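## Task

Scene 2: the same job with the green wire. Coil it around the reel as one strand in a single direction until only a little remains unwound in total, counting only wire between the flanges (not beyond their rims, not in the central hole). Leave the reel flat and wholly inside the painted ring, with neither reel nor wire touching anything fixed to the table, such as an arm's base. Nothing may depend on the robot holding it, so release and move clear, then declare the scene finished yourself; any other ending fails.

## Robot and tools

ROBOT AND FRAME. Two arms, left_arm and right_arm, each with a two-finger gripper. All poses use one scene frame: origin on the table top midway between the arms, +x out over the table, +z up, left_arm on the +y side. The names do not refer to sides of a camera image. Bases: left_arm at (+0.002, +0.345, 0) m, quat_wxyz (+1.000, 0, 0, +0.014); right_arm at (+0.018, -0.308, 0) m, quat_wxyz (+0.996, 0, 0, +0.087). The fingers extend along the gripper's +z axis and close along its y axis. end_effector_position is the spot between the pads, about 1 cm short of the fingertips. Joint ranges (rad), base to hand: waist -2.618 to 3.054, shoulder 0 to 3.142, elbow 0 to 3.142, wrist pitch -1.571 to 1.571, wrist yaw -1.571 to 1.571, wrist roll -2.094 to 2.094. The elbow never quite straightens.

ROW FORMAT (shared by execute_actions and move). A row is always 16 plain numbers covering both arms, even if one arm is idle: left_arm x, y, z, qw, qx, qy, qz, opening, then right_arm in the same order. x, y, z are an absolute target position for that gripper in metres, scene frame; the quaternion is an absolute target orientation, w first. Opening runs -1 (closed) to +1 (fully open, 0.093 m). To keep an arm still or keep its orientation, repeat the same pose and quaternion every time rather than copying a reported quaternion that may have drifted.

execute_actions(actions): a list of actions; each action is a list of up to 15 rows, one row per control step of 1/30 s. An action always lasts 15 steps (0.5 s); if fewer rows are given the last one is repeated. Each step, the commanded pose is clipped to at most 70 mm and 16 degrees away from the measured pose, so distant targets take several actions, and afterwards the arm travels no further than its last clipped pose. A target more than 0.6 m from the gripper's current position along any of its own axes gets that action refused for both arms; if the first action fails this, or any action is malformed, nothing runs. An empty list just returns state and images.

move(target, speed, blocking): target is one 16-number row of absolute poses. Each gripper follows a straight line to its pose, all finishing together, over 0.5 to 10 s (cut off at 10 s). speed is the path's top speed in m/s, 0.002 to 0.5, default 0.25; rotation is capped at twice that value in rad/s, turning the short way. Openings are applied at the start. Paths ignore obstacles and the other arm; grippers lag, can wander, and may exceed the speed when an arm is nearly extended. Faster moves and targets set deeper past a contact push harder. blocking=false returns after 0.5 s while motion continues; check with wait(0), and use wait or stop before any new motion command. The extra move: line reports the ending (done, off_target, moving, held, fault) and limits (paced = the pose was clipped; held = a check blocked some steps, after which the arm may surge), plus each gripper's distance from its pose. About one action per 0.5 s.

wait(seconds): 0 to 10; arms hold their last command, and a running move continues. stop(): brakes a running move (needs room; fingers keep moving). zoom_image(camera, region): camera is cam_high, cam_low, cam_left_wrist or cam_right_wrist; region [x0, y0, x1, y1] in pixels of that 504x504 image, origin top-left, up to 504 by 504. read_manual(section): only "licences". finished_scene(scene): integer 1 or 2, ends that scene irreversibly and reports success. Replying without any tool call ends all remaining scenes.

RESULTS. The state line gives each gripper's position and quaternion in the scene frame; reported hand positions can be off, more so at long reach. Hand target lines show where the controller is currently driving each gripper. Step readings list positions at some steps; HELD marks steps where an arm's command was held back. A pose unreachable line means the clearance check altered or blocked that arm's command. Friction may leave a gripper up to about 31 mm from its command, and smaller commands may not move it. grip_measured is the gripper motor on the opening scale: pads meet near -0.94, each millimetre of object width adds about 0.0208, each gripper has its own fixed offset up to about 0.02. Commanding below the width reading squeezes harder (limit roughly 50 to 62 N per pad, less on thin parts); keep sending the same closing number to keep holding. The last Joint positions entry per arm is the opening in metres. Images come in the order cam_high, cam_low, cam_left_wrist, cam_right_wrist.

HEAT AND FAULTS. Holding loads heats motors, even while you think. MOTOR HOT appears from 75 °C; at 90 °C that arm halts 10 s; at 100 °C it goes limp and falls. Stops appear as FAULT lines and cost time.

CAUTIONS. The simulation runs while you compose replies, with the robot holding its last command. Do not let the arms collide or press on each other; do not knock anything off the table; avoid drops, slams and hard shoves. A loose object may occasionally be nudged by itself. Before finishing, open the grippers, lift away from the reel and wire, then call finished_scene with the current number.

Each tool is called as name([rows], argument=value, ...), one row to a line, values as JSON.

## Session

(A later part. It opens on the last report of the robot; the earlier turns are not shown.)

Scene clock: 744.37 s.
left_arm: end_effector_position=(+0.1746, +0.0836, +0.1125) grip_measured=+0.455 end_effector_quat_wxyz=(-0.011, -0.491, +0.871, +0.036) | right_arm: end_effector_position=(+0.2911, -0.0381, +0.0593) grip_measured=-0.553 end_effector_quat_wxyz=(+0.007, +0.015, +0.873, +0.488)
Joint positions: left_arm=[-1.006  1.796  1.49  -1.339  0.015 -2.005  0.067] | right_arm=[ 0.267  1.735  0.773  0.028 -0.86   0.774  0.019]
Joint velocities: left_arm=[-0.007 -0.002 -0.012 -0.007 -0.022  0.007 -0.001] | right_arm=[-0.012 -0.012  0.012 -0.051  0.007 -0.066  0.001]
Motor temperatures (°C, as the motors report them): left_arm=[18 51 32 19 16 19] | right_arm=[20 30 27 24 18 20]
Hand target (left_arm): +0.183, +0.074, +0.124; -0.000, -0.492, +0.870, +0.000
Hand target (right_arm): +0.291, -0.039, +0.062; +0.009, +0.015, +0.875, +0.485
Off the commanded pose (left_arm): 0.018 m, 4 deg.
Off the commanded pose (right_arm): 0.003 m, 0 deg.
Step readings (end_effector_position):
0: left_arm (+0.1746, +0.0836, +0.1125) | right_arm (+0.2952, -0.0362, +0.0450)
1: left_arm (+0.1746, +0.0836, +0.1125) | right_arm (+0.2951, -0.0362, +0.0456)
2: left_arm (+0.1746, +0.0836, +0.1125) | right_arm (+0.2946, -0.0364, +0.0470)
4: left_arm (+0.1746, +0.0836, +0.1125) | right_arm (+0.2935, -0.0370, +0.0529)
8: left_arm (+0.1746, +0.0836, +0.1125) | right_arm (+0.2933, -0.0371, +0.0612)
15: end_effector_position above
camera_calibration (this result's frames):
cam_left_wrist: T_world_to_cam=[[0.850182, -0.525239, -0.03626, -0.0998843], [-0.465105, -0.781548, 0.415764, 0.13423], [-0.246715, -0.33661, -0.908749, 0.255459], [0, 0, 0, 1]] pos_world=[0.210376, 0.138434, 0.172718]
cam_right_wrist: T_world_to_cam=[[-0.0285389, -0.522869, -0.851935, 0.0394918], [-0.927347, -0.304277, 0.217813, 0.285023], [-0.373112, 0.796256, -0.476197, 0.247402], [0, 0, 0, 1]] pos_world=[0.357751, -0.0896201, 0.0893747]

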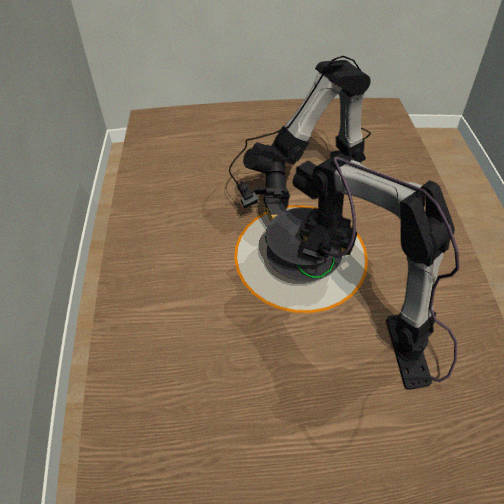

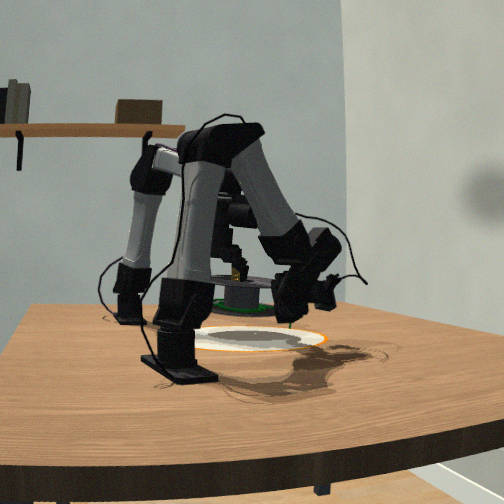

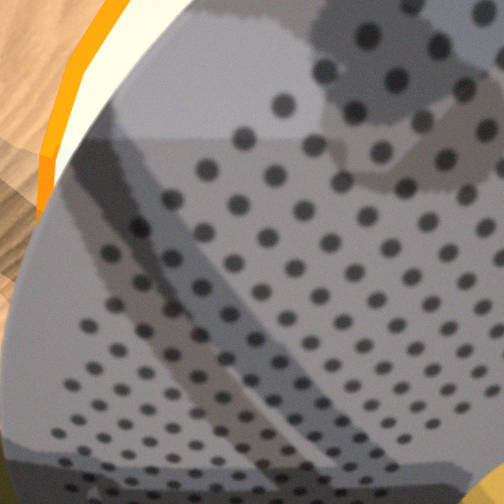

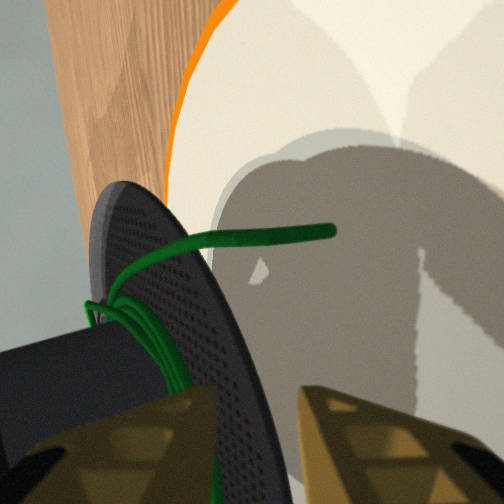

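move(target=[0.1840,0.0735,0.124,0,-0.4924,0.8704,0,0.4, 0.300,-0.075,0.085,0.0085,0.0153,0.8745,0.4847,-0.55], speed=0.08)

Scene clock: 752.43 s.
left_arm: end_effector_position=(+0.1746, +0.0836, +0.1125) grip_measured=+0.455 end_effector_quat_wxyz=(-0.011, -0.491, +0.871, +0.036) | right_arm: end_effector_position=(+0.2958, -0.0741, +0.0754) grip_measured=-0.553 end_effector_quat_wxyz=(+0.001, +0.021, +0.877, +0.480)
Joint positions: left_arm=[-1.006  1.796  1.49  -1.339  0.015 -2.005  0.067] | right_arm=[ 0.151  1.674  0.823 -0.227 -0.912  0.618  0.019]
Joint velocities: left_arm=[-0.012 -0.012 -0.007 -0.037 -0.022  0.007  0.   ] | right_arm=[-0.002  0.022  0.002 -0.095 -0.007 -0.022 -0.001]
Motor temperatures (°C, as the motors report them): left_arm=[18 50 32 19 16 19] | right_arm=[20 31 27 24 18 20]
Hand target (left_arm): +0.183, +0.074, +0.124; -0.000, -0.492, +0.870, +0.000
Hand target (right_arm): +0.300, -0.074, +0.086; +0.008, +0.016, +0.873, +0.487
Off the commanded pose (left_arm): 0.018 m, 4 deg.
Off the commanded pose (right_arm): 0.010 m, 1 deg.
move: off_target (left_arm)
camera_calibration (this result's frames):
cam_left_wrist: T_world_to_cam=[[0.850182, -0.525239, -0.03626, -0.0998843], [-0.465105, -0.781548, 0.415764, 0.13423], [-0.246715, -0.33661, -0.908749, 0.255459], [0, 0, 0, 1]] pos_world=[0.210376, 0.138434, 0.172718]
cam_right_wrist: T_world_to_cam=[[-0.0463987, -0.536747, -0.842467, 0.0380923], [-0.924808, -0.295715, 0.239338, 0.273217], [-0.377594, 0.790225, -0.482667, 0.286815], [0, 0, 0, 1]] pos_world=[0.362741, -0.125408, 0.105137]

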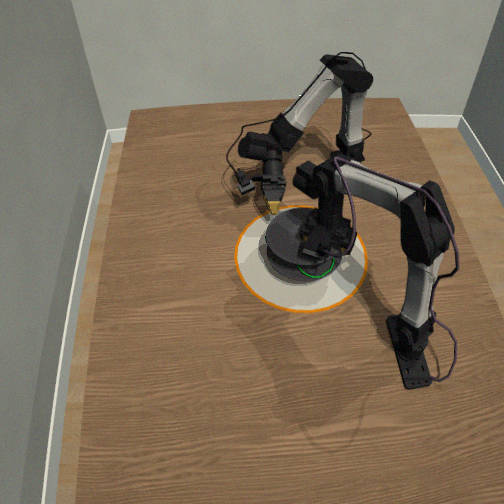

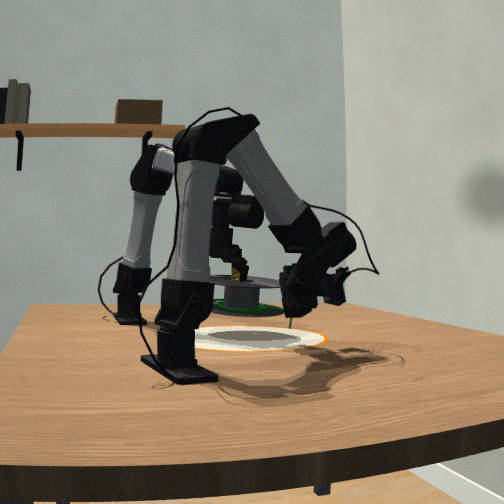

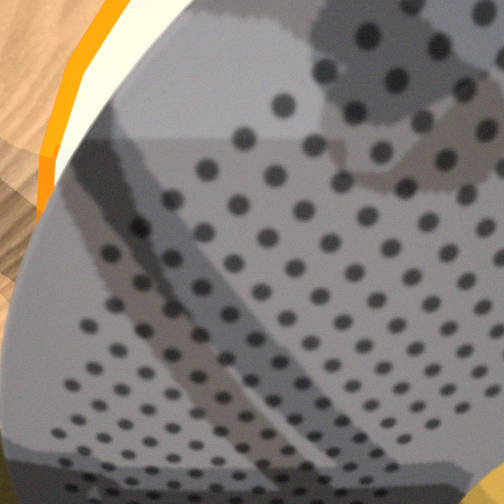

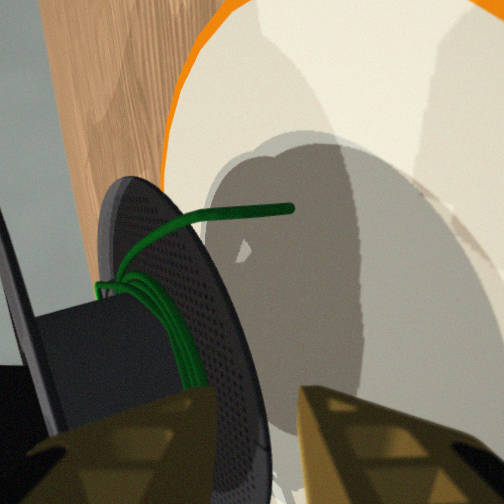

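execute_actions([
  [[0.1880,0.0833,0.124,0,-0.4305,0.9026,0,0.4, 0.295,-0.085,0.085,0.1336,-0.2115,0.8487,0.4660,-0.45]],
  [[0.1941,0.0898,0.124,0,-0.3665,0.9304,0,0.4, 0.288,-0.095,0.085,0.2498,-0.4241,0.7650,0.4155,-0.35]],
  [[0.2010,0.0954,0.124,0,-0.3007,0.9537,0,0.4, 0.280,-0.105,0.082,0.3487,-0.6076,0.6292,0.3367,-0.3]],
  [[0.2086,0.1000,0.124,0,-0.2334,0.9724,0,0.4, 0.272,-0.11,0.078,0.3487,-0.6076,0.6292,0.3367,-0.3]],
  [[0.2169,0.1035,0.124,0,-0.1650,0.9863,0,0.4, 0.268,-0.11,0.075,0.3487,-0.6076,0.6292,0.3367,-0.3]],
  [[0.2255,0.1058,0.124,0,-0.0958,0.9954,0,0.4, 0.268,-0.11,0.075,0.3487,-0.6076,0.6292,0.3367,-0.3]],
])

Scene clock: 762.23 s.
left_arm: end_effector_position=(+0.2146, +0.1138, +0.1124) grip_measured=+0.455 end_effector_quat_wxyz=(-0.021, -0.098, +0.995, +0.029) | right_arm: end_effector_position=(+0.2762, -0.1072, +0.0795) grip_measured=-0.303 end_effector_quat_wxyz=(+0.353, -0.611, +0.627, +0.329)
Joint positions: left_arm=[-0.855  1.796  1.49  -1.335 -0.001 -1.024  0.067] | right_arm=[ 0.055  1.566  0.736 -0.333 -0.951 -1.104  0.031]
Joint velocities: left_arm=[ 0.007 -0.002  0.007 -0.037 -0.022  0.007 -0.   ] | right_arm=[ 0.012 -0.012 -0.012  0.022  0.022  0.081  0.   ]
Motor temperatures (°C, as the motors report them): left_arm=[18 50 32 19 16 19] | right_arm=[20 31 27 24 18 20]
Hand target (left_arm): +0.225, +0.106, +0.124; +0.000, -0.095, +0.995, -0.000
Hand target (right_arm): +0.268, -0.110, +0.075; -0.349, +0.608, -0.629, -0.337
Off the commanded pose (left_arm): 0.018 m, 4 deg.
Off the commanded pose (right_arm): 0.010 m, 1 deg.
Step readings (end_effector_position; steps 1 to 15: 1st action; 16 to 30: 2nd action; 31 to 45: 3rd action; 46 to 60: 4th action; 61 to 75: 5th action; 76 to 90: 6th action):
0: left_arm (+0.1746, +0.0836, +0.1125) | right_arm (+0.2954, -0.0742, +0.0753)
1: left_arm (+0.1750, +0.0839, +0.1125) | right_arm (+0.2957, -0.0750, +0.0761)
2: left_arm (+0.1758, +0.0843, +0.1125) | right_arm (+0.2961, -0.0767, +0.0778)
4: left_arm (+0.1777, +0.0852, +0.1124) | right_arm (+0.2980, -0.0797, +0.0828)
8: left_arm (+0.1795, +0.0864, +0.1124) | right_arm (+0.2997, -0.0812, +0.0870)
15: left_arm (+0.1796, +0.0863, +0.1124) | right_arm (+0.2971, -0.0821, +0.0861)
16: left_arm (+0.1803, +0.0868, +0.1124) | right_arm (+0.2965, -0.0832, +0.0858)
17: left_arm (+0.1815, +0.0875, +0.1124) | right_arm (+0.2947, -0.0856, +0.0853)
19: left_arm (+0.1845, +0.0895, +0.1124) | right_arm (+0.2924, -0.0899, +0.0848)
23: left_arm (+0.1876, +0.0918, +0.1124) | right_arm (+0.2920, -0.0918, +0.0848)
30: left_arm (+0.1876, +0.0918, +0.1124) | right_arm (+0.2874, -0.0932, +0.0834)
31: left_arm (+0.1883, +0.0923, +0.1124) | right_arm (+0.2868, -0.0942, +0.0830)
32: left_arm (+0.1894, +0.0931, +0.1124) | right_arm (+0.2856, -0.0964, +0.0825)
34: left_arm (+0.1922, +0.0951, +0.1124) | right_arm (+0.2839, -0.1003, +0.0819)
38: left_arm (+0.1951, +0.0973, +0.1124) | right_arm (+0.2839, -0.1020, +0.0819)
45: left_arm (+0.1951, +0.0973, +0.1124) | right_arm (+0.2795, -0.1033, +0.0809)
46: left_arm (+0.1958, +0.0978, +0.1124) | right_arm (+0.2789, -0.1037, +0.0808)
47: left_arm (+0.1967, +0.0986, +0.1124) | right_arm (+0.2787, -0.1046, +0.0806)
49: left_arm (+0.1994, +0.1007, +0.1124) | right_arm (+0.2787, -0.1062, +0.0803)
53: left_arm (+0.2021, +0.1029, +0.1124) | right_arm (+0.2775, -0.1071, +0.0799)
60: left_arm (+0.2021, +0.1029, +0.1124) | right_arm (+0.2762, -0.1072, +0.0795)
61: left_arm (+0.2028, +0.1035, +0.1124) | right_arm (+0.2762, -0.1072, +0.0795)
62: left_arm (+0.2038, +0.1043, +0.1124) | right_arm (+0.2762, -0.1072, +0.0795)
64: left_arm (+0.2063, +0.1065, +0.1124) | right_arm (+0.2762, -0.1072, +0.0795)
68: left_arm (+0.2088, +0.1087, +0.1124) | right_arm (+0.2762, -0.1072, +0.0795)
75: left_arm (+0.2089, +0.1087, +0.1124) | right_arm (+0.2762, -0.1072, +0.0795)
76: left_arm (+0.2095, +0.1092, +0.1124) | right_arm (+0.2762, -0.1072, +0.0795)
77: left_arm (+0.2103, +0.1099, +0.1124) | right_arm (+0.2762, -0.1072, +0.0795)
79: left_arm (+0.2125, +0.1119, +0.1124) | right_arm (+0.2762, -0.1072, +0.0795)
83: left_arm (+0.2146, +0.1138, +0.1124) | right_arm (+0.2762, -0.1072, +0.0795)
90: end_effector_position above
camera_calibration (this result's frames):
cam_left_wrist: T_world_to_cam=[[0.186561, -0.982167, -0.0232966, 0.0749712], [-0.868661, -0.175985, 0.463096, 0.188807], [-0.458938, -0.0661587, -0.886002, 0.287613], [0, 0, 0, 1]] pos_world=[0.282019, 0.12589, 0.169136]
cam_right_wrist: T_world_to_cam=[[0.999142, -0.0404501, 0.00893368, -0.280425], [-0.0284039, -0.825944, -0.563036, 0.0036247], [0.0301536, 0.562299, -0.826384, 0.197813], [0, 0, 0, 1]] pos_world=[0.274322, -0.11958, 0.168016]

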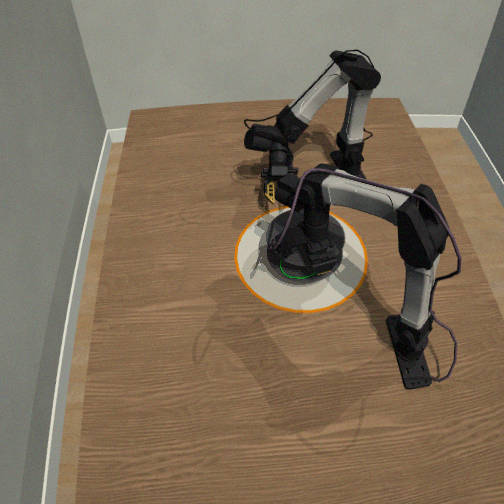

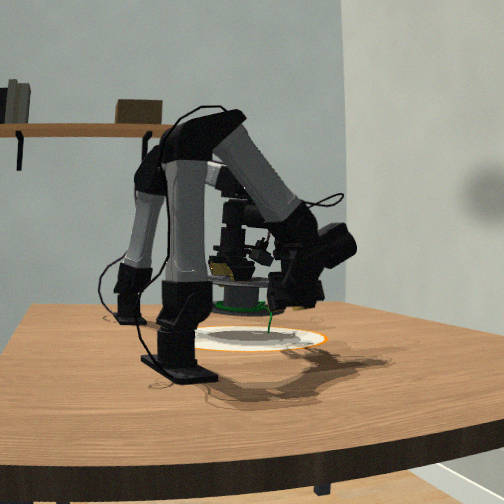

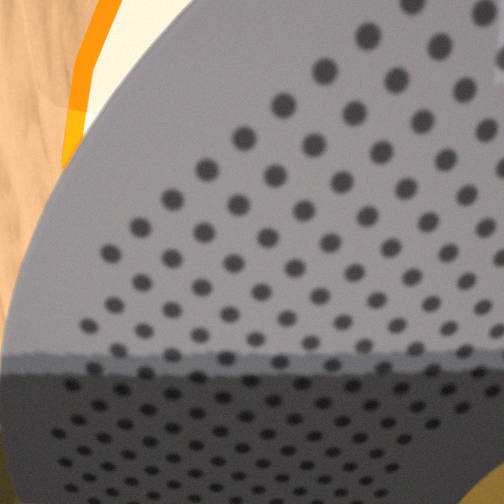

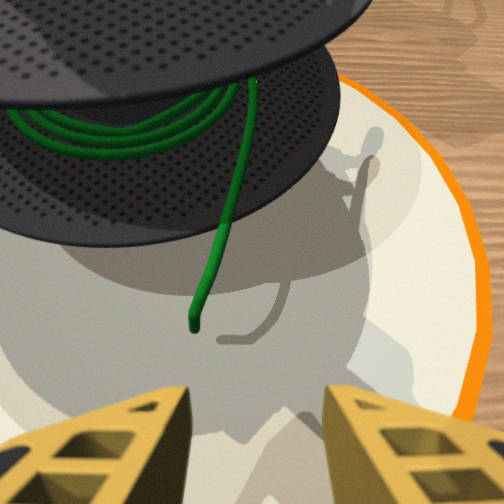

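execute_actions([
  [[0.2255,0.1058,0.124,0,-0.0958,0.9954,0,0.4, 0.262,-0.095,0.066,0.3487,-0.6076,0.6292,0.3367,-0.3]],
  [[0.2255,0.1058,0.124,0,-0.0958,0.9954,0,0.4, 0.258,-0.080,0.056,0.3487,-0.6076,0.6292,0.3367,-0.3]],
  [[0.2255,0.1058,0.124,0,-0.0958,0.9954,0,0.4, 0.258,-0.068,0.049,0.3487,-0.6076,0.6292,0.3367,-0.3]],
])

Scene clock: 767.80 s.
left_arm: end_effector_position=(+0.2146, +0.1138, +0.1124) grip_measured=+0.455 end_effector_quat_wxyz=(-0.021, -0.094, +0.995, +0.029) | right_arm: end_effector_position=(+0.2627, -0.0676, +0.0603) grip_measured=-0.303 end_effector_quat_wxyz=(+0.360, -0.610, +0.621, +0.336)
Joint positions: left_arm=[-0.855  1.796  1.49  -1.335 -0.001 -1.016  0.067] | right_arm=[ 0.21   1.601  0.624  0.009 -0.895 -0.873  0.031]
Joint velocities: left_arm=[-0.007  0.007 -0.017 -0.037 -0.007 -0.022 -0.001] | right_arm=[-0.002  0.022  0.007  0.051 -0.051  0.051 -0.001]
Motor temperatures (°C, as the motors report them): left_arm=[18 49 32 19 16 19] | right_arm=[20 31 27 24 18 20]
Hand target (left_arm): +0.225, +0.106, +0.124; +0.000, -0.095, +0.995, +0.000
Hand target (right_arm): +0.257, -0.069, +0.049; -0.348, +0.608, -0.629, -0.336
Off the commanded pose (left_arm): 0.018 m, 4 deg.
Off the commanded pose (right_arm): 0.012 m, 2 deg.
Step readings (end_effector_position; steps 1 to 15: 1st action; 16 to 30: 2nd action; 31 to 45: 3rd action):
0: left_arm (+0.2146, +0.1138, +0.1124) | right_arm (+0.2762, -0.1072, +0.0795)
1: left_arm (+0.2146, +0.1138, +0.1124) | right_arm (+0.2755, -0.1058, +0.0782)
2: left_arm (+0.2146, +0.1138, +0.1124) | right_arm (+0.2727, -0.1031, +0.0762)
4: left_arm (+0.2146, +0.1138, +0.1124) | right_arm (+0.2641, -0.0985, +0.0710)
8: left_arm (+0.2146, +0.1138, +0.1124) | right_arm (+0.2608, -0.0965, +0.0682)
15: left_arm (+0.2146, +0.1138, +0.1124) | right_arm (+0.2650, -0.0954, +0.0700)
16: left_arm (+0.2146, +0.1138, +0.1124) | right_arm (+0.2651, -0.0936, +0.0694)
17: left_arm (+0.2146, +0.1138, +0.1124) | right_arm (+0.2633, -0.0900, +0.0685)
19: left_arm (+0.2146, +0.1138, +0.1124) | right_arm (+0.2578, -0.0834, +0.0665)
23: left_arm (+0.2146, +0.1138, +0.1124) | right_arm (+0.2578, -0.0806, +0.0656)
30: left_arm (+0.2146, +0.1138, +0.1124) | right_arm (+0.2626, -0.0796, +0.0675)
31: left_arm (+0.2146, +0.1138, +0.1124) | right_arm (+0.2629, -0.0782, +0.0667)
32: left_arm (+0.2146, +0.1138, +0.1124) | right_arm (+0.2625, -0.0752, +0.0655)
34: left_arm (+0.2146, +0.1138, +0.1124) | right_arm (+0.2598, -0.0703, +0.0621)
38: left_arm (+0.2146, +0.1138, +0.1124) | right_arm (+0.2595, -0.0685, +0.0587)
45: end_effector_position above
camera_calibration (this result's frames):
cam_left_wrist: T_world_to_cam=[[0.178696, -0.983635, -0.023007, 0.0767933], [-0.869842, -0.168865, 0.463529, 0.188202], [-0.459829, -0.0628185, -0.885783, 0.287399], [0, 0, 0, 1]] pos_world=[0.282138, 0.125371, 0.169103]
cam_right_wrist: T_world_to_cam=[[0.999327, -0.0343695, 0.0128328, -0.265107], [-0.0205347, -0.813876, -0.580675, 0.024934], [0.0304018, 0.580021, -0.814034, 0.160482], [0, 0, 0, 1]] pos_world=[0.260562, -0.0819011, 0.148518]

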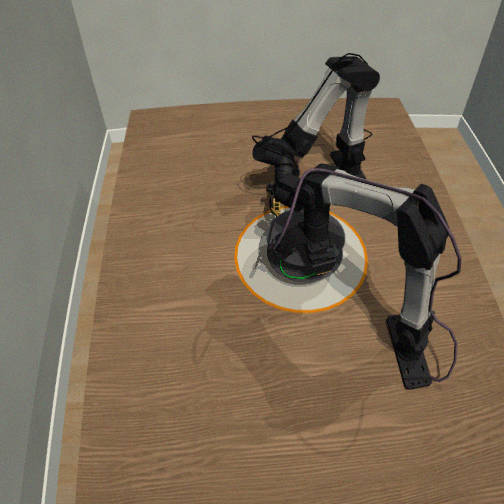

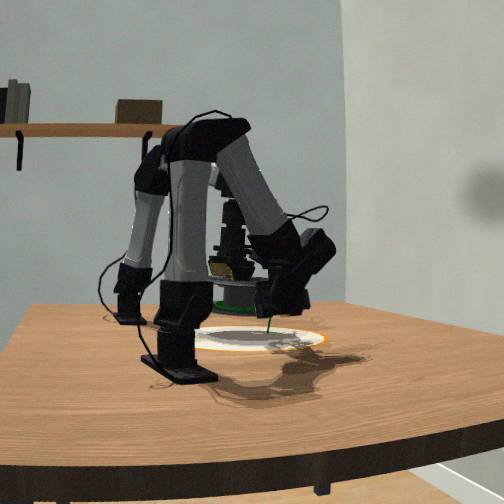

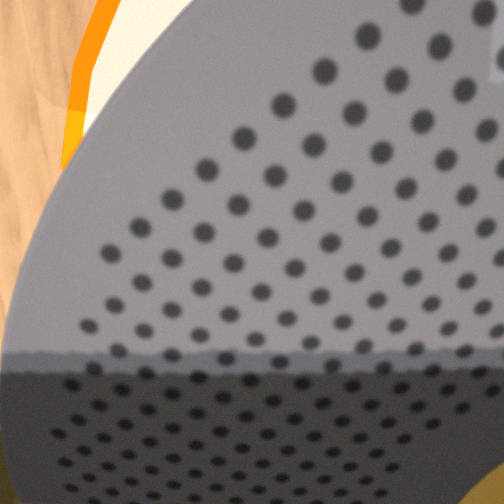

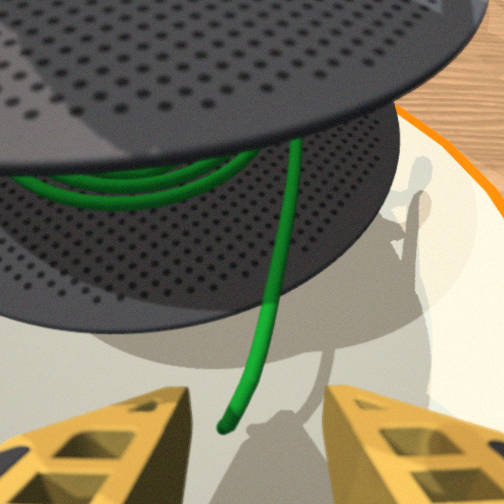

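execute_actions([
  [[0.2255,0.1058,0.124,0,-0.0958,0.9954,0,0.4, 0.260,-0.064,0.042,0.3487,-0.6076,0.6292,0.3367,-0.3]],
  [[0.2255,0.1058,0.124,0,-0.0958,0.9954,0,0.4, 0.260,-0.054,0.036,0.3487,-0.6076,0.6292,0.3367,-0.3]],
])

Scene clock: 769.50 s.
left_arm: end_effector_position=(+0.2146, +0.1138, +0.1124) grip_measured=+0.455 end_effector_quat_wxyz=(-0.021, -0.094, +0.995, +0.029) | right_arm: end_effector_position=(+0.2669, -0.0524, +0.0492) grip_measured=-0.303 end_effector_quat_wxyz=(+0.363, -0.610, +0.619, +0.335)
Joint positions: left_arm=[-0.855  1.796  1.49  -1.335 -0.001 -1.016  0.067] | right_arm=[ 0.257  1.671  0.624  0.133 -0.868 -0.813  0.031]
Joint velocities: left_arm=[ 0.022  0.007  0.002 -0.051 -0.022 -0.051  0.   ] | right_arm=[-0.002 -0.007 -0.007 -0.022 -0.022  0.022 -0.001]
Motor temperatures (°C, as the motors report them): left_arm=[18 49 33 19 16 19] | right_arm=[20 30 27 24 18 20]
Hand target (left_arm): +0.225, +0.106, +0.124; +0.000, -0.095, +0.995, +0.000
Hand target (right_arm): +0.259, -0.055, +0.036; -0.348, +0.608, -0.629, -0.336
Off the commanded pose (left_arm): 0.018 m, 4 deg.
Off the commanded pose (right_arm): 0.015 m, 2 deg.
Step readings (end_effector_position; steps 1 to 15: 1st action; 16 to 30: 2nd action):
0: left_arm (+0.2146, +0.1138, +0.1124) | right_arm (+0.2636, -0.0674, +0.0607)
1: left_arm (+0.2146, +0.1138, +0.1124) | right_arm (+0.2640, -0.0669, +0.0601)
2: left_arm (+0.2146, +0.1138, +0.1124) | right_arm (+0.2646, -0.0659, +0.0589)
4: left_arm (+0.2146, +0.1138, +0.1124) | right_arm (+0.2644, -0.0648, +0.0552)
8: left_arm (+0.2146, +0.1138, +0.1124) | right_arm (+0.2652, -0.0641, +0.0532)
15: left_arm (+0.2146, +0.1138, +0.1124) | right_arm (+0.2667, -0.0635, +0.0543)
16: left_arm (+0.2146, +0.1138, +0.1124) | right_arm (+0.2669, -0.0622, +0.0537)
17: left_arm (+0.2146, +0.1138, +0.1124) | right_arm (+0.2666, -0.0596, +0.0527)
19: left_arm (+0.2146, +0.1138, +0.1124) | right_arm (+0.2641, -0.0552, +0.0497)
23: left_arm (+0.2146, +0.1138, +0.1124) | right_arm (+0.2646, -0.0531, +0.0479)
30: end_effector_position above
camera_calibration (this result's frames):
cam_left_wrist: T_world_to_cam=[[0.178696, -0.983635, -0.023007, 0.0767933], [-0.869842, -0.168865, 0.463529, 0.188202], [-0.459829, -0.0628185, -0.885783, 0.287399], [0, 0, 0, 1]] pos_world=[0.282138, 0.125371, 0.169103]
cam_right_wrist: T_world_to_cam=[[0.999248, -0.0342028, 0.018279, -0.26885], [-0.0171119, -0.811841, -0.583628, 0.0303297], [0.0348014, 0.582876, -0.811815, 0.141318], [0, 0, 0, 1]] pos_world=[0.264249, -0.0669436, 0.13734]

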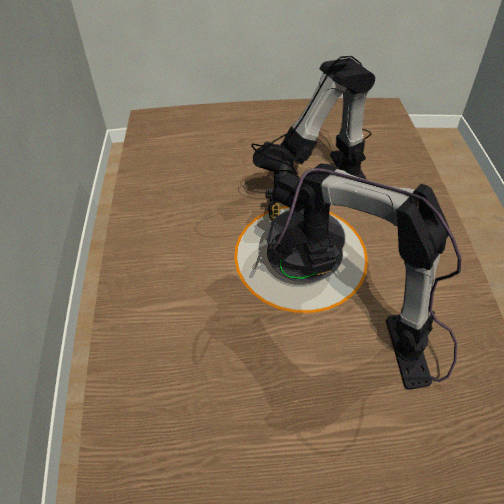

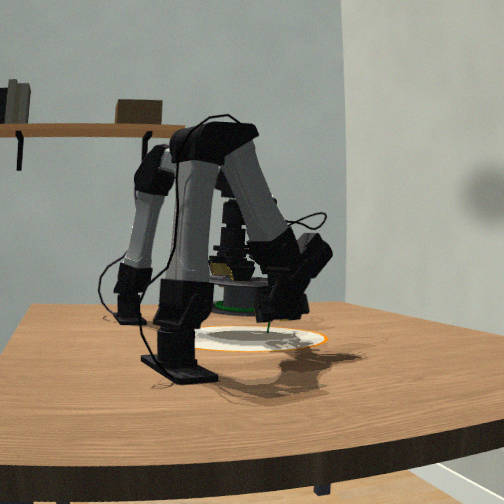

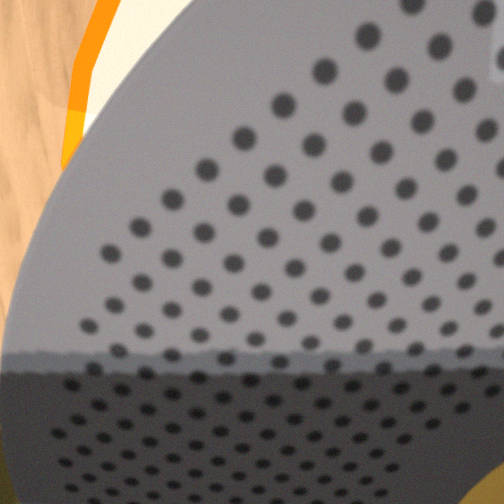

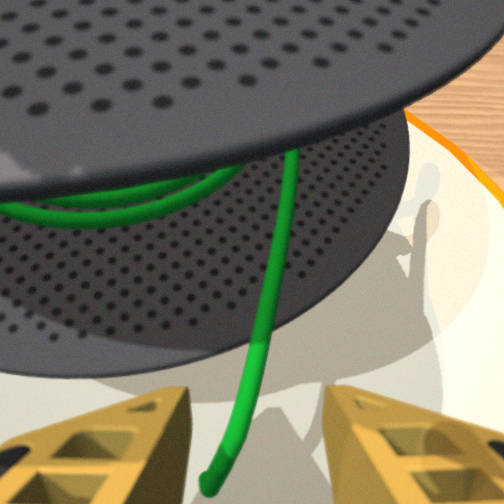

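execute_actions([
  [[0.2255,0.1058,0.124,0,-0.0958,0.9954,0,0.4, 0.260,-0.054,0.036,0.3487,-0.6076,0.6292,0.3367,-0.65]],
  [[0.2255,0.1058,0.124,0,-0.0958,0.9954,0,0.4, 0.260,-0.054,0.036,0.3487,-0.6076,0.6292,0.3367,-0.98]],
])

Scene clock: 770.93 s.
left_arm: end_effector_position=(+0.2146, +0.1138, +0.1124) grip_measured=+0.455 end_effector_quat_wxyz=(-0.021, -0.094, +0.995, +0.029) | right_arm: end_effector_position=(+0.2679, -0.0521, +0.0497) grip_measured=-0.966 end_effector_quat_wxyz=(+0.365, -0.609, +0.619, +0.335)
Joint positions: left_arm=[-0.855  1.796  1.49  -1.335 -0.001 -1.016  0.067] | right_arm=[ 0.257  1.671  0.624  0.139 -0.867 -0.808  0.   ]
Joint velocities: left_arm=[-0.002  0.002 -0.012 -0.081  0.007 -0.037 -0.001] | right_arm=[ 0.007  0.002 -0.017  0.022 -0.007  0.051  0.   ]
Motor temperatures (°C, as the motors report them): left_arm=[18 49 33 19 16 19] | right_arm=[20 30 27 24 18 20]
Hand target (left_arm): +0.225, +0.106, +0.124; +0.000, -0.095, +0.995, +0.000
Hand target (right_arm): +0.260, -0.054, +0.037; -0.348, +0.608, -0.629, -0.337
Off the commanded pose (left_arm): 0.018 m, 4 deg.
Off the commanded pose (right_arm): 0.016 m, 2 deg.
Step readings (end_effector_position; steps 1 to 15: 1st action; 16 to 30: 2nd action):
0: left_arm (+0.2146, +0.1138, +0.1124) | right_arm (+0.2674, -0.0522, +0.0494)
1: left_arm (+0.2146, +0.1138, +0.1124) | right_arm (+0.2675, -0.0522, +0.0495)
2: left_arm (+0.2146, +0.1138, +0.1124) | right_arm (+0.2675, -0.0522, +0.0495)
4: left_arm (+0.2146, +0.1138, +0.1124) | right_arm (+0.2676, -0.0522, +0.0496)
8: left_arm (+0.2146, +0.1138, +0.1124) | right_arm (+0.2676, -0.0522, +0.0496)
15: left_arm (+0.2146, +0.1138, +0.1124) | right_arm (+0.2677, -0.0521, +0.0497)
16: left_arm (+0.2146, +0.1138, +0.1124) | right_arm (+0.2677, -0.0521, +0.0497)
17: left_arm (+0.2146, +0.1138, +0.1124) | right_arm (+0.2678, -0.0521, +0.0497)
19: left_arm (+0.2146, +0.1138, +0.1124) | right_arm (+0.2678, -0.0521, +0.0497)
23: left_arm (+0.2146, +0.1138, +0.1124) | right_arm (+0.2679, -0.0521, +0.0497)
30: end_effector_position above
camera_calibration (this result's frames):
cam_left_wrist: T_world_to_cam=[[0.178322, -0.983704, -0.0229931, 0.0768799], [-0.869897, -0.168526, 0.46355, 0.188173], [-0.459871, -0.0626593, -0.885772, 0.287389], [0, 0, 0, 1]] pos_world=[0.282143, 0.125347, 0.169102]
cam_right_wrist: T_world_to_cam=[[0.999101, -0.037278, 0.0202029, -0.270002], [-0.0184134, -0.810667, -0.585219, 0.0314035], [0.0381936, 0.58432, -0.810624, 0.140683], [0, 0, 0, 1]] pos_world=[0.264964, -0.0668115, 0.137874]

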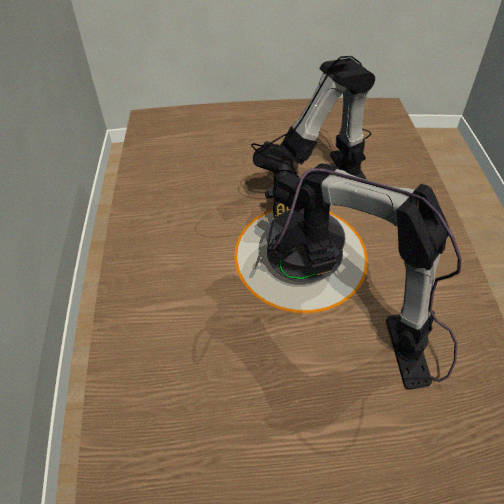

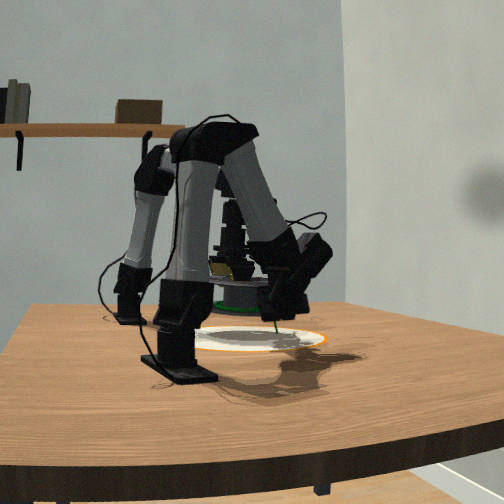

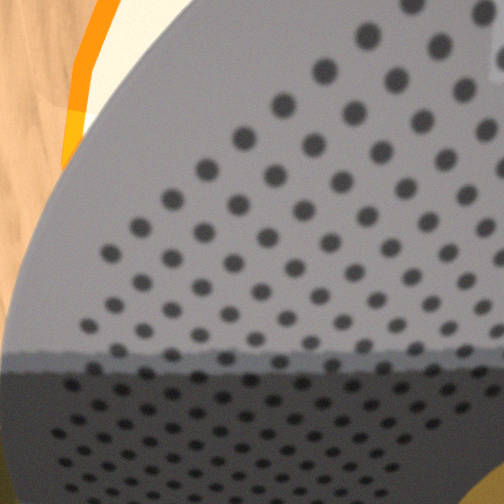

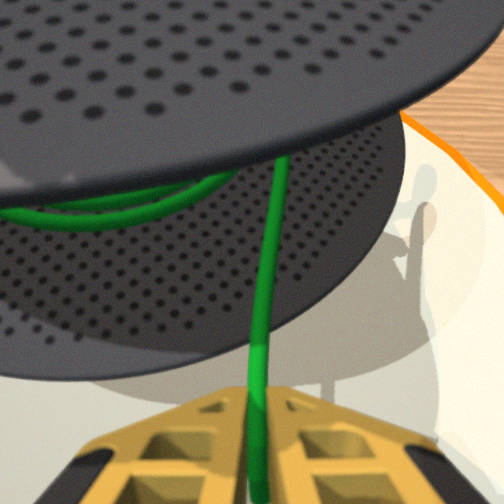

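execute_actions([
  [[0.2255,0.1058,0.124,0,-0.0958,0.9954,0,0.4, 0.264,-0.060,0.056,0.3487,-0.6076,0.6292,0.3367,-0.98]],
  [[0.2255,0.1058,0.124,0,-0.0958,0.9954,0,0.4, 0.264,-0.063,0.066,0.2498,-0.4241,0.7650,0.4155,-0.98]],
  [[0.2255,0.1058,0.124,0,-0.0958,0.9954,0,0.4, 0.264,-0.063,0.074,0.1336,-0.2115,0.8487,0.4660,-0.98]],
])

zoom_image(camera="cam_low", region=[200, 265, 320, 345])

Scene clock: 775.13 s.
left_arm: end_effector_position=(+0.2155, +0.1129, +0.1123) grip_measured=+0.455 end_effector_quat_wxyz=(-0.019, -0.092, +0.995, +0.026) | right_arm: end_effector_position=(+0.2619, -0.0611, +0.0692) grip_measured=-0.966 end_effector_quat_wxyz=(+0.136, -0.235, +0.843, +0.464)
Joint positions: left_arm=[-0.855  1.796  1.49  -1.33  -0.001 -1.011  0.067] | right_arm=[ 0.234  1.591  0.681 -0.086 -0.884  0.142  0.   ]
Joint velocities: left_arm=[-0.012  0.007 -0.007 -0.095  0.037  0.022  0.   ] | right_arm=[-0.007 -0.066  0.007 -0.066 -0.037  0.359  0.   ]
Motor temperatures (°C, as the motors report them): left_arm=[18 49 33 19 16 19] | right_arm=[20 30 27 24 18 20]
Hand target (left_arm): +0.225, +0.106, +0.124; +0.000, -0.095, +0.995, -0.000
Hand target (right_arm): +0.264, -0.063, +0.074; +0.133, -0.213, +0.848, +0.466
Off the commanded pose (left_arm): 0.017 m, 4 deg.
Off the commanded pose (right_arm): 0.006 m, 3 deg.
Step readings (end_effector_position; steps 1 to 15: 1st action; 16 to 30: 2nd action; 31 to 45: 3rd action):
0: left_arm (+0.2146, +0.1138, +0.1124) | right_arm (+0.2679, -0.0521, +0.0497)
1: left_arm (+0.2146, +0.1138, +0.1124) | right_arm (+0.2669, -0.0528, +0.0497)
2: left_arm (+0.2146, +0.1138, +0.1124) | right_arm (+0.2655, -0.0541, +0.0503)
4: left_arm (+0.2147, +0.1137, +0.1124) | right_arm (+0.2642, -0.0559, +0.0520)
8: left_arm (+0.2149, +0.1135, +0.1124) | right_arm (+0.2614, -0.0577, +0.0507)
15: left_arm (+0.2149, +0.1135, +0.1124) | right_arm (+0.2596, -0.0585, +0.0494)
16: left_arm (+0.2149, +0.1135, +0.1124) | right_arm (+0.2592, -0.0589, +0.0501)
17: left_arm (+0.2149, +0.1135, +0.1124) | right_arm (+0.2595, -0.0598, +0.0518)
19: left_arm (+0.2150, +0.1134, +0.1124) | right_arm (+0.2620, -0.0609, +0.0561)
23: left_arm (+0.2151, +0.1132, +0.1123) | right_arm (+0.2636, -0.0611, +0.0595)
30: left_arm (+0.2153, +0.1131, +0.1123) | right_arm (+0.2627, -0.0615, +0.0602)
31: left_arm (+0.2153, +0.1130, +0.1123) | right_arm (+0.2623, -0.0616, +0.0609)
32: left_arm (+0.2153, +0.1130, +0.1123) | right_arm (+0.2617, -0.0617, +0.0617)
34: left_arm (+0.2153, +0.1130, +0.1123) | right_arm (+0.2618, -0.0614, +0.0642)
38: left_arm (+0.2154, +0.1129, +0.1123) | right_arm (+0.2619, -0.0611, +0.0661)
45: end_effector_position above
camera_calibration (this result's frames):
cam_left_wrist: T_world_to_cam=[[0.173897, -0.984593, -0.0183252, 0.0763159], [-0.872216, -0.162634, 0.461292, 0.188901], [-0.457165, -0.0642335, -0.887059, 0.287393], [0, 0, 0, 1]] pos_world=[0.282878, 0.124322, 0.169194]
cam_right_wrist: T_world_to_cam=[[0.513557, -0.460255, -0.724172, -0.111967], [-0.790888, -0.581242, -0.191455, 0.22446], [-0.332801, 0.671062, -0.66251, 0.254143], [0, 0, 0, 1]] pos_world=[0.319603, -0.0916136, 0.130264]

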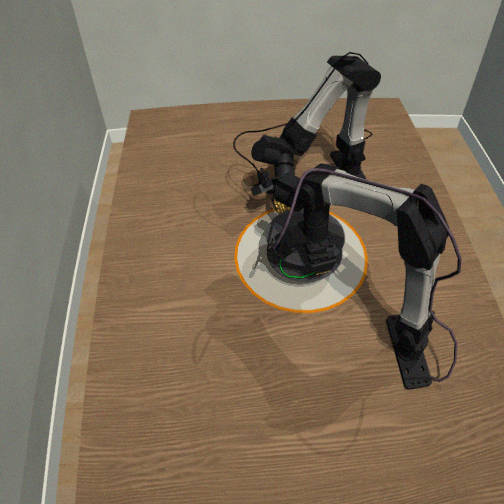

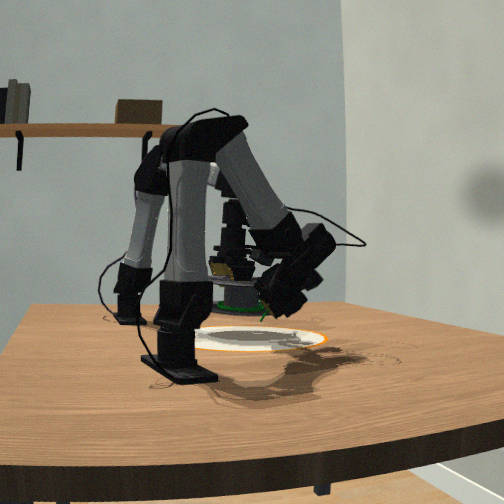

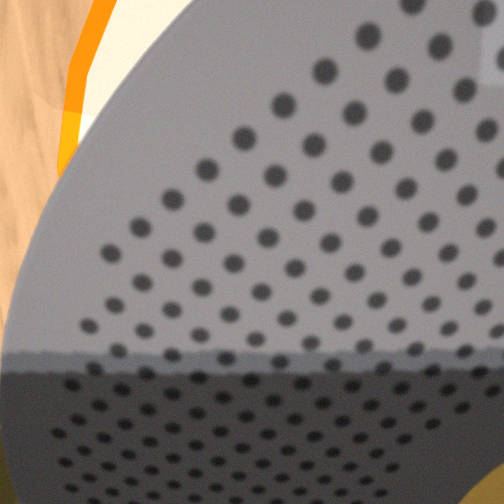

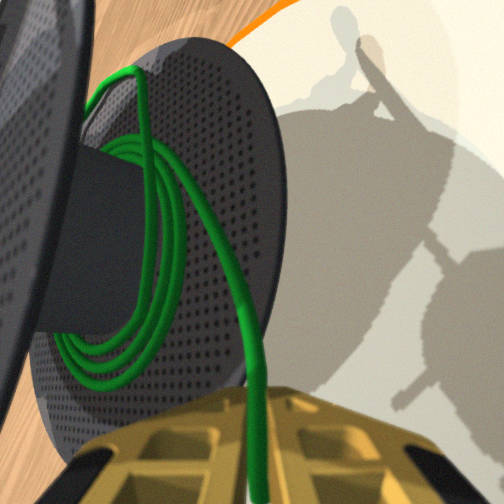

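Region (200, 265, 320, 345) of cam_low's 504x504 image, scaled by 4.200, with more detail than that image has.

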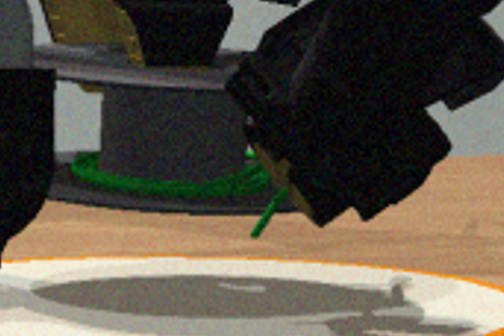

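execute_actions([
  [[0.2255,0.1058,0.124,0,-0.0958,0.9954,0,0.4, 0.264,-0.062,0.080,0.0085,0.0153,0.8745,0.4847,-0.98]],
  [[0.2255,0.1058,0.124,0,-0.0958,0.9954,0,0.4, 0.264,-0.060,0.083,-0.0966,0.2041,0.8505,0.4750,-0.98]],
])

zoom_image(camera="cam_low", region=[200, 265, 320, 345])

Scene clock: 776.90 s.
left_arm: end_effector_position=(+0.2155, +0.1128, +0.1123) grip_measured=+0.455 end_effector_quat_wxyz=(-0.019, -0.092, +0.995, +0.026) | right_arm: end_effector_position=(+0.2630, -0.0603, +0.0779) grip_measured=-0.966 end_effector_quat_wxyz=(-0.103, +0.193, +0.854, +0.473)
Joint positions: left_arm=[-0.855  1.796  1.49  -1.33  -0.001 -1.011  0.067] | right_arm=[ 0.234  1.574  0.708 -0.135 -0.887  1.128  0.   ]
Joint velocities: left_arm=[-0.012 -0.002 -0.017 -0.022 -0.022 -0.037 -0.   ] | right_arm=[-0.002  0.022 -0.007 -0.007  0.007  0.198  0.   ]
Motor temperatures (°C, as the motors report them): left_arm=[18 48 33 19 16 19] | right_arm=[20 30 27 24 18 20]
Hand target (left_arm): +0.225, +0.106, +0.124; +0.000, -0.095, +0.995, +0.000
Hand target (right_arm): +0.264, -0.060, +0.083; -0.097, +0.203, +0.851, +0.475
Off the commanded pose (left_arm): 0.017 m, 4 deg.
Off the commanded pose (right_arm): 0.005 m, 2 deg.
Step readings (end_effector_position; steps 1 to 15: 1st action; 16 to 30: 2nd action):
0: left_arm (+0.2155, +0.1128, +0.1123) | right_arm (+0.2620, -0.0611, +0.0697)
1: left_arm (+0.2155, +0.1128, +0.1123) | right_arm (+0.2618, -0.0611, +0.0700)
2: left_arm (+0.2155, +0.1128, +0.1123) | right_arm (+0.2616, -0.0611, +0.0703)
4: left_arm (+0.2155, +0.1128, +0.1123) | right_arm (+0.2618, -0.0609, +0.0714)
8: left_arm (+0.2155, +0.1128, +0.1123) | right_arm (+0.2616, -0.0609, +0.0717)
15: left_arm (+0.2155, +0.1128, +0.1123) | right_arm (+0.2621, -0.0607, +0.0761)
16: left_arm (+0.2155, +0.1128, +0.1123) | right_arm (+0.2622, -0.0606, +0.0766)
17: left_arm (+0.2155, +0.1128, +0.1123) | right_arm (+0.2623, -0.0606, +0.0769)
19: left_arm (+0.2155, +0.1128, +0.1123) | right_arm (+0.2626, -0.0604, +0.0776)
23: left_arm (+0.2155, +0.1128, +0.1123) | right_arm (+0.2626, -0.0604, +0.0777)
30: end_effector_position above
camera_calibration (this result's frames):
cam_left_wrist: T_world_to_cam=[[0.173901, -0.984599, -0.0180037, 0.0762015], [-0.872335, -0.162505, 0.461112, 0.188979], [-0.456936, -0.0644828, -0.887159, 0.287402], [0, 0, 0, 1]] pos_world=[0.282925, 0.12427, 0.169202]
cam_right_wrist: T_world_to_cam=[[-0.435495, -0.475521, -0.764345, 0.145952], [-0.828276, -0.120883, 0.547126, 0.207474], [-0.352566, 0.871359, -0.341218, 0.251975], [0, 0, 0, 1]] pos_world=[0.324245, -0.125078, 0.0840221]

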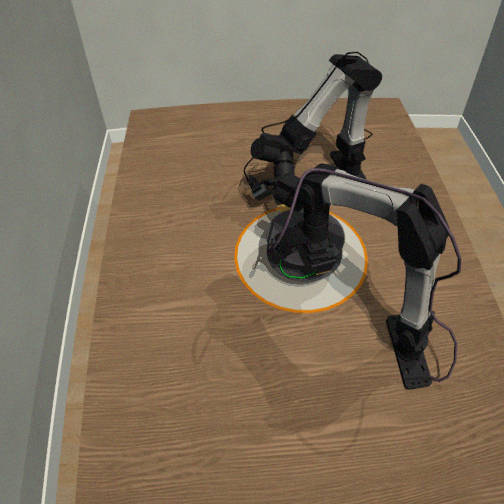

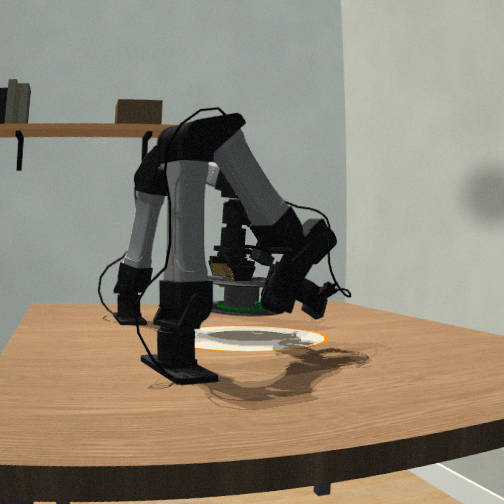

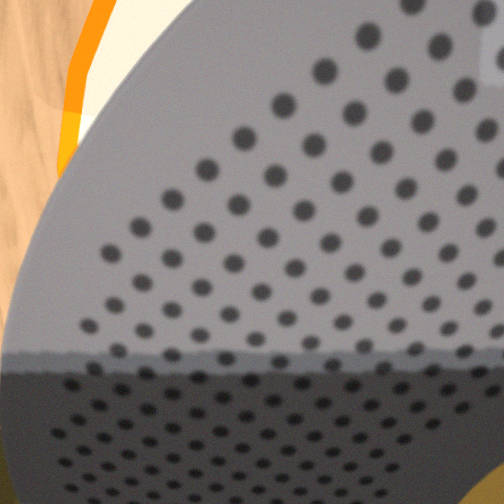

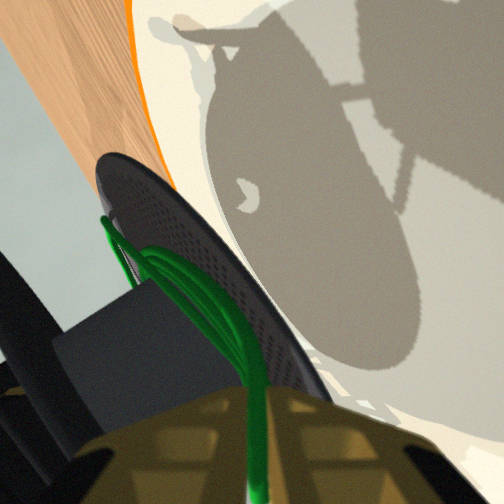

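Region (200, 265, 320, 345) of cam_low's 504x504 image, scaled by 4.200, with more detail than that image has.

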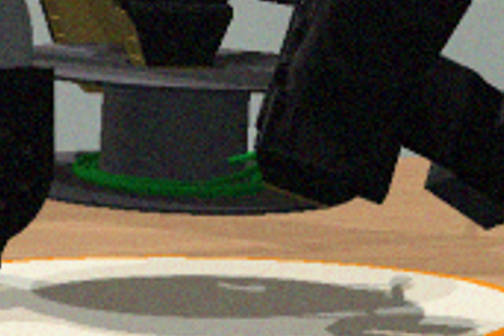

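execute_actions([
  [[0.2255,0.1058,0.124,0,-0.0958,0.9954,0,0.4, 0.264,-0.060,0.087,-0.0443,0.2955,0.8233,0.4827,-0.98]],
  [[0.2255,0.1058,0.124,0,-0.0958,0.9954,0,0.4, 0.265,-0.058,0.088,0.0085,0.3833,0.7862,0.4846,-0.98]],
])

zoom_image(camera="cam_low", region=[200, 265, 320, 345])

Scene clock: 779.60 s.
left_arm: end_effector_position=(+0.2156, +0.1127, +0.1123) grip_measured=+0.455 end_effector_quat_wxyz=(-0.019, -0.092, +0.995, +0.026) | right_arm: end_effector_position=(+0.2662, -0.0556, +0.0890) grip_measured=-0.966 end_effector_quat_wxyz=(-0.000, +0.373, +0.792, +0.482)
Joint positions: left_arm=[-0.855  1.796  1.49  -1.329 -0.001 -1.011  0.067] | right_arm=[ 0.41   1.343  0.478  0.228 -0.455  1.697  0.   ]
Joint velocities: left_arm=[-0.007 -0.007 -0.007  0.007 -0.066 -0.022 -0.   ] | right_arm=[ 0.012 -0.017 -0.007  0.066  0.154  0.095  0.   ]
Motor temperatures (°C, as the motors report them): left_arm=[18 48 33 19 16 19] | right_arm=[20 30 27 25 18 20]
Hand target (left_arm): +0.225, +0.106, +0.124; +0.000, -0.095, +0.995, +0.000
Hand target (right_arm): +0.265, -0.058, +0.087; +0.010, +0.382, +0.788, +0.482
Off the commanded pose (left_arm): 0.017 m, 4 deg.
Off the commanded pose (right_arm): 0.003 m, 2 deg.
Step readings (end_effector_position; steps 1 to 15: 1st action; 16 to 30: 2nd action):
0: left_arm (+0.2155, +0.1128, +0.1123) | right_arm (+0.2635, -0.0600, +0.0783)
1: left_arm (+0.2155, +0.1128, +0.1123) | right_arm (+0.2642, -0.0603, +0.0784)
2: left_arm (+0.2156, +0.1127, +0.1123) | right_arm (+0.2616, -0.0610, +0.0798)
4: left_arm (+0.2156, +0.1127, +0.1123) | right_arm (+0.2549, -0.0603, +0.0847)
8: left_arm (+0.2156, +0.1127, +0.1123) | right_arm (+0.2577, -0.0583, +0.0887)
15: left_arm (+0.2156, +0.1127, +0.1123) | right_arm (+0.2650, -0.0589, +0.0874)
16: left_arm (+0.2156, +0.1127, +0.1123) | right_arm (+0.2663, -0.0589, +0.0872)
17: left_arm (+0.2156, +0.1127, +0.1123) | right_arm (+0.2632, -0.0580, +0.0874)
19: left_arm (+0.2156, +0.1127, +0.1123) | right_arm (+0.2549, -0.0546, +0.0878)
23: left_arm (+0.2156, +0.1127, +0.1123) | right_arm (+0.2572, -0.0542, +0.0869)
30: end_effector_position above
camera_calibration (this result's frames):
cam_left_wrist: T_world_to_cam=[[0.173906, -0.984604, -0.0176822, 0.0760871], [-0.872454, -0.162375, 0.460933, 0.189056], [-0.456707, -0.064732, -0.887259, 0.28741], [0, 0, 0, 1]] pos_world=[0.282973, 0.124218, 0.169211]
cam_right_wrist: T_world_to_cam=[[-0.598918, -0.248531, -0.761268, 0.213992], [-0.799492, 0.240096, 0.550606, 0.216755], [0.0459349, 0.938396, -0.342496, 0.150564], [0, 0, 0, 1]] pos_world=[0.294541, -0.140147, 0.0951268]

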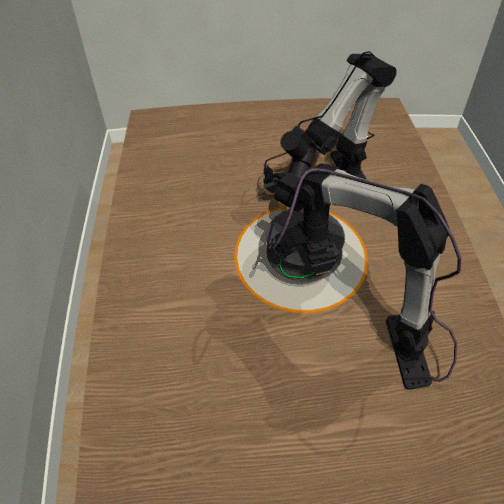

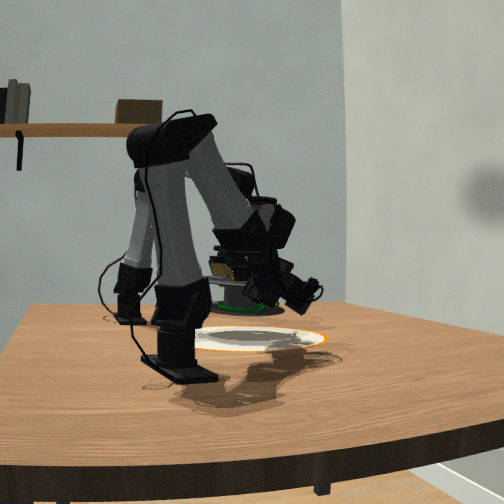

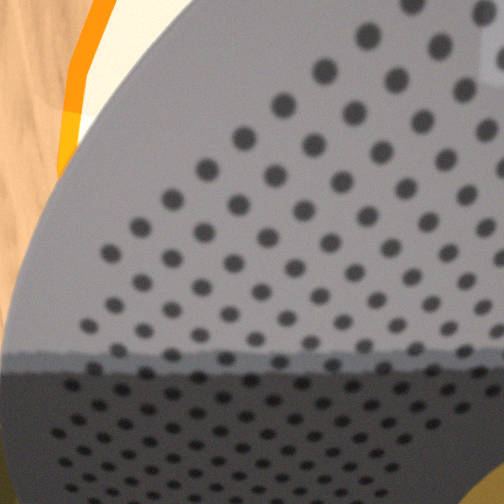

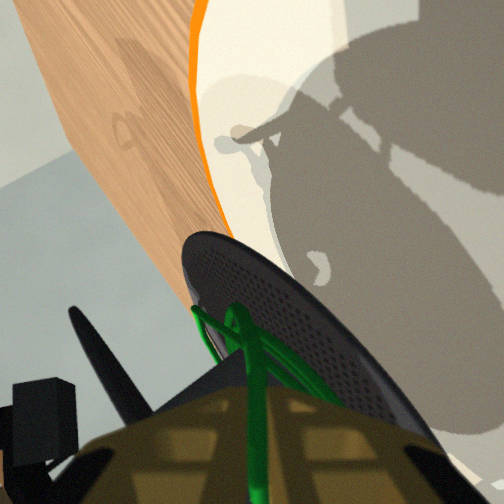

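Region (200, 265, 320, 345) of cam_low's 504x504 image, scaled by 4.200, with more detail than that image has.

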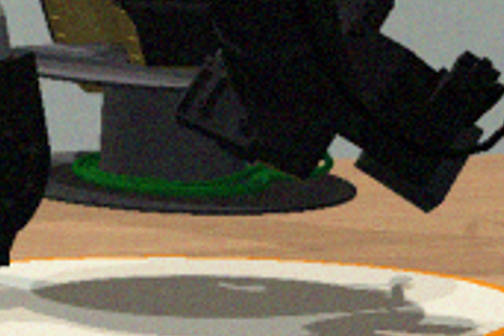

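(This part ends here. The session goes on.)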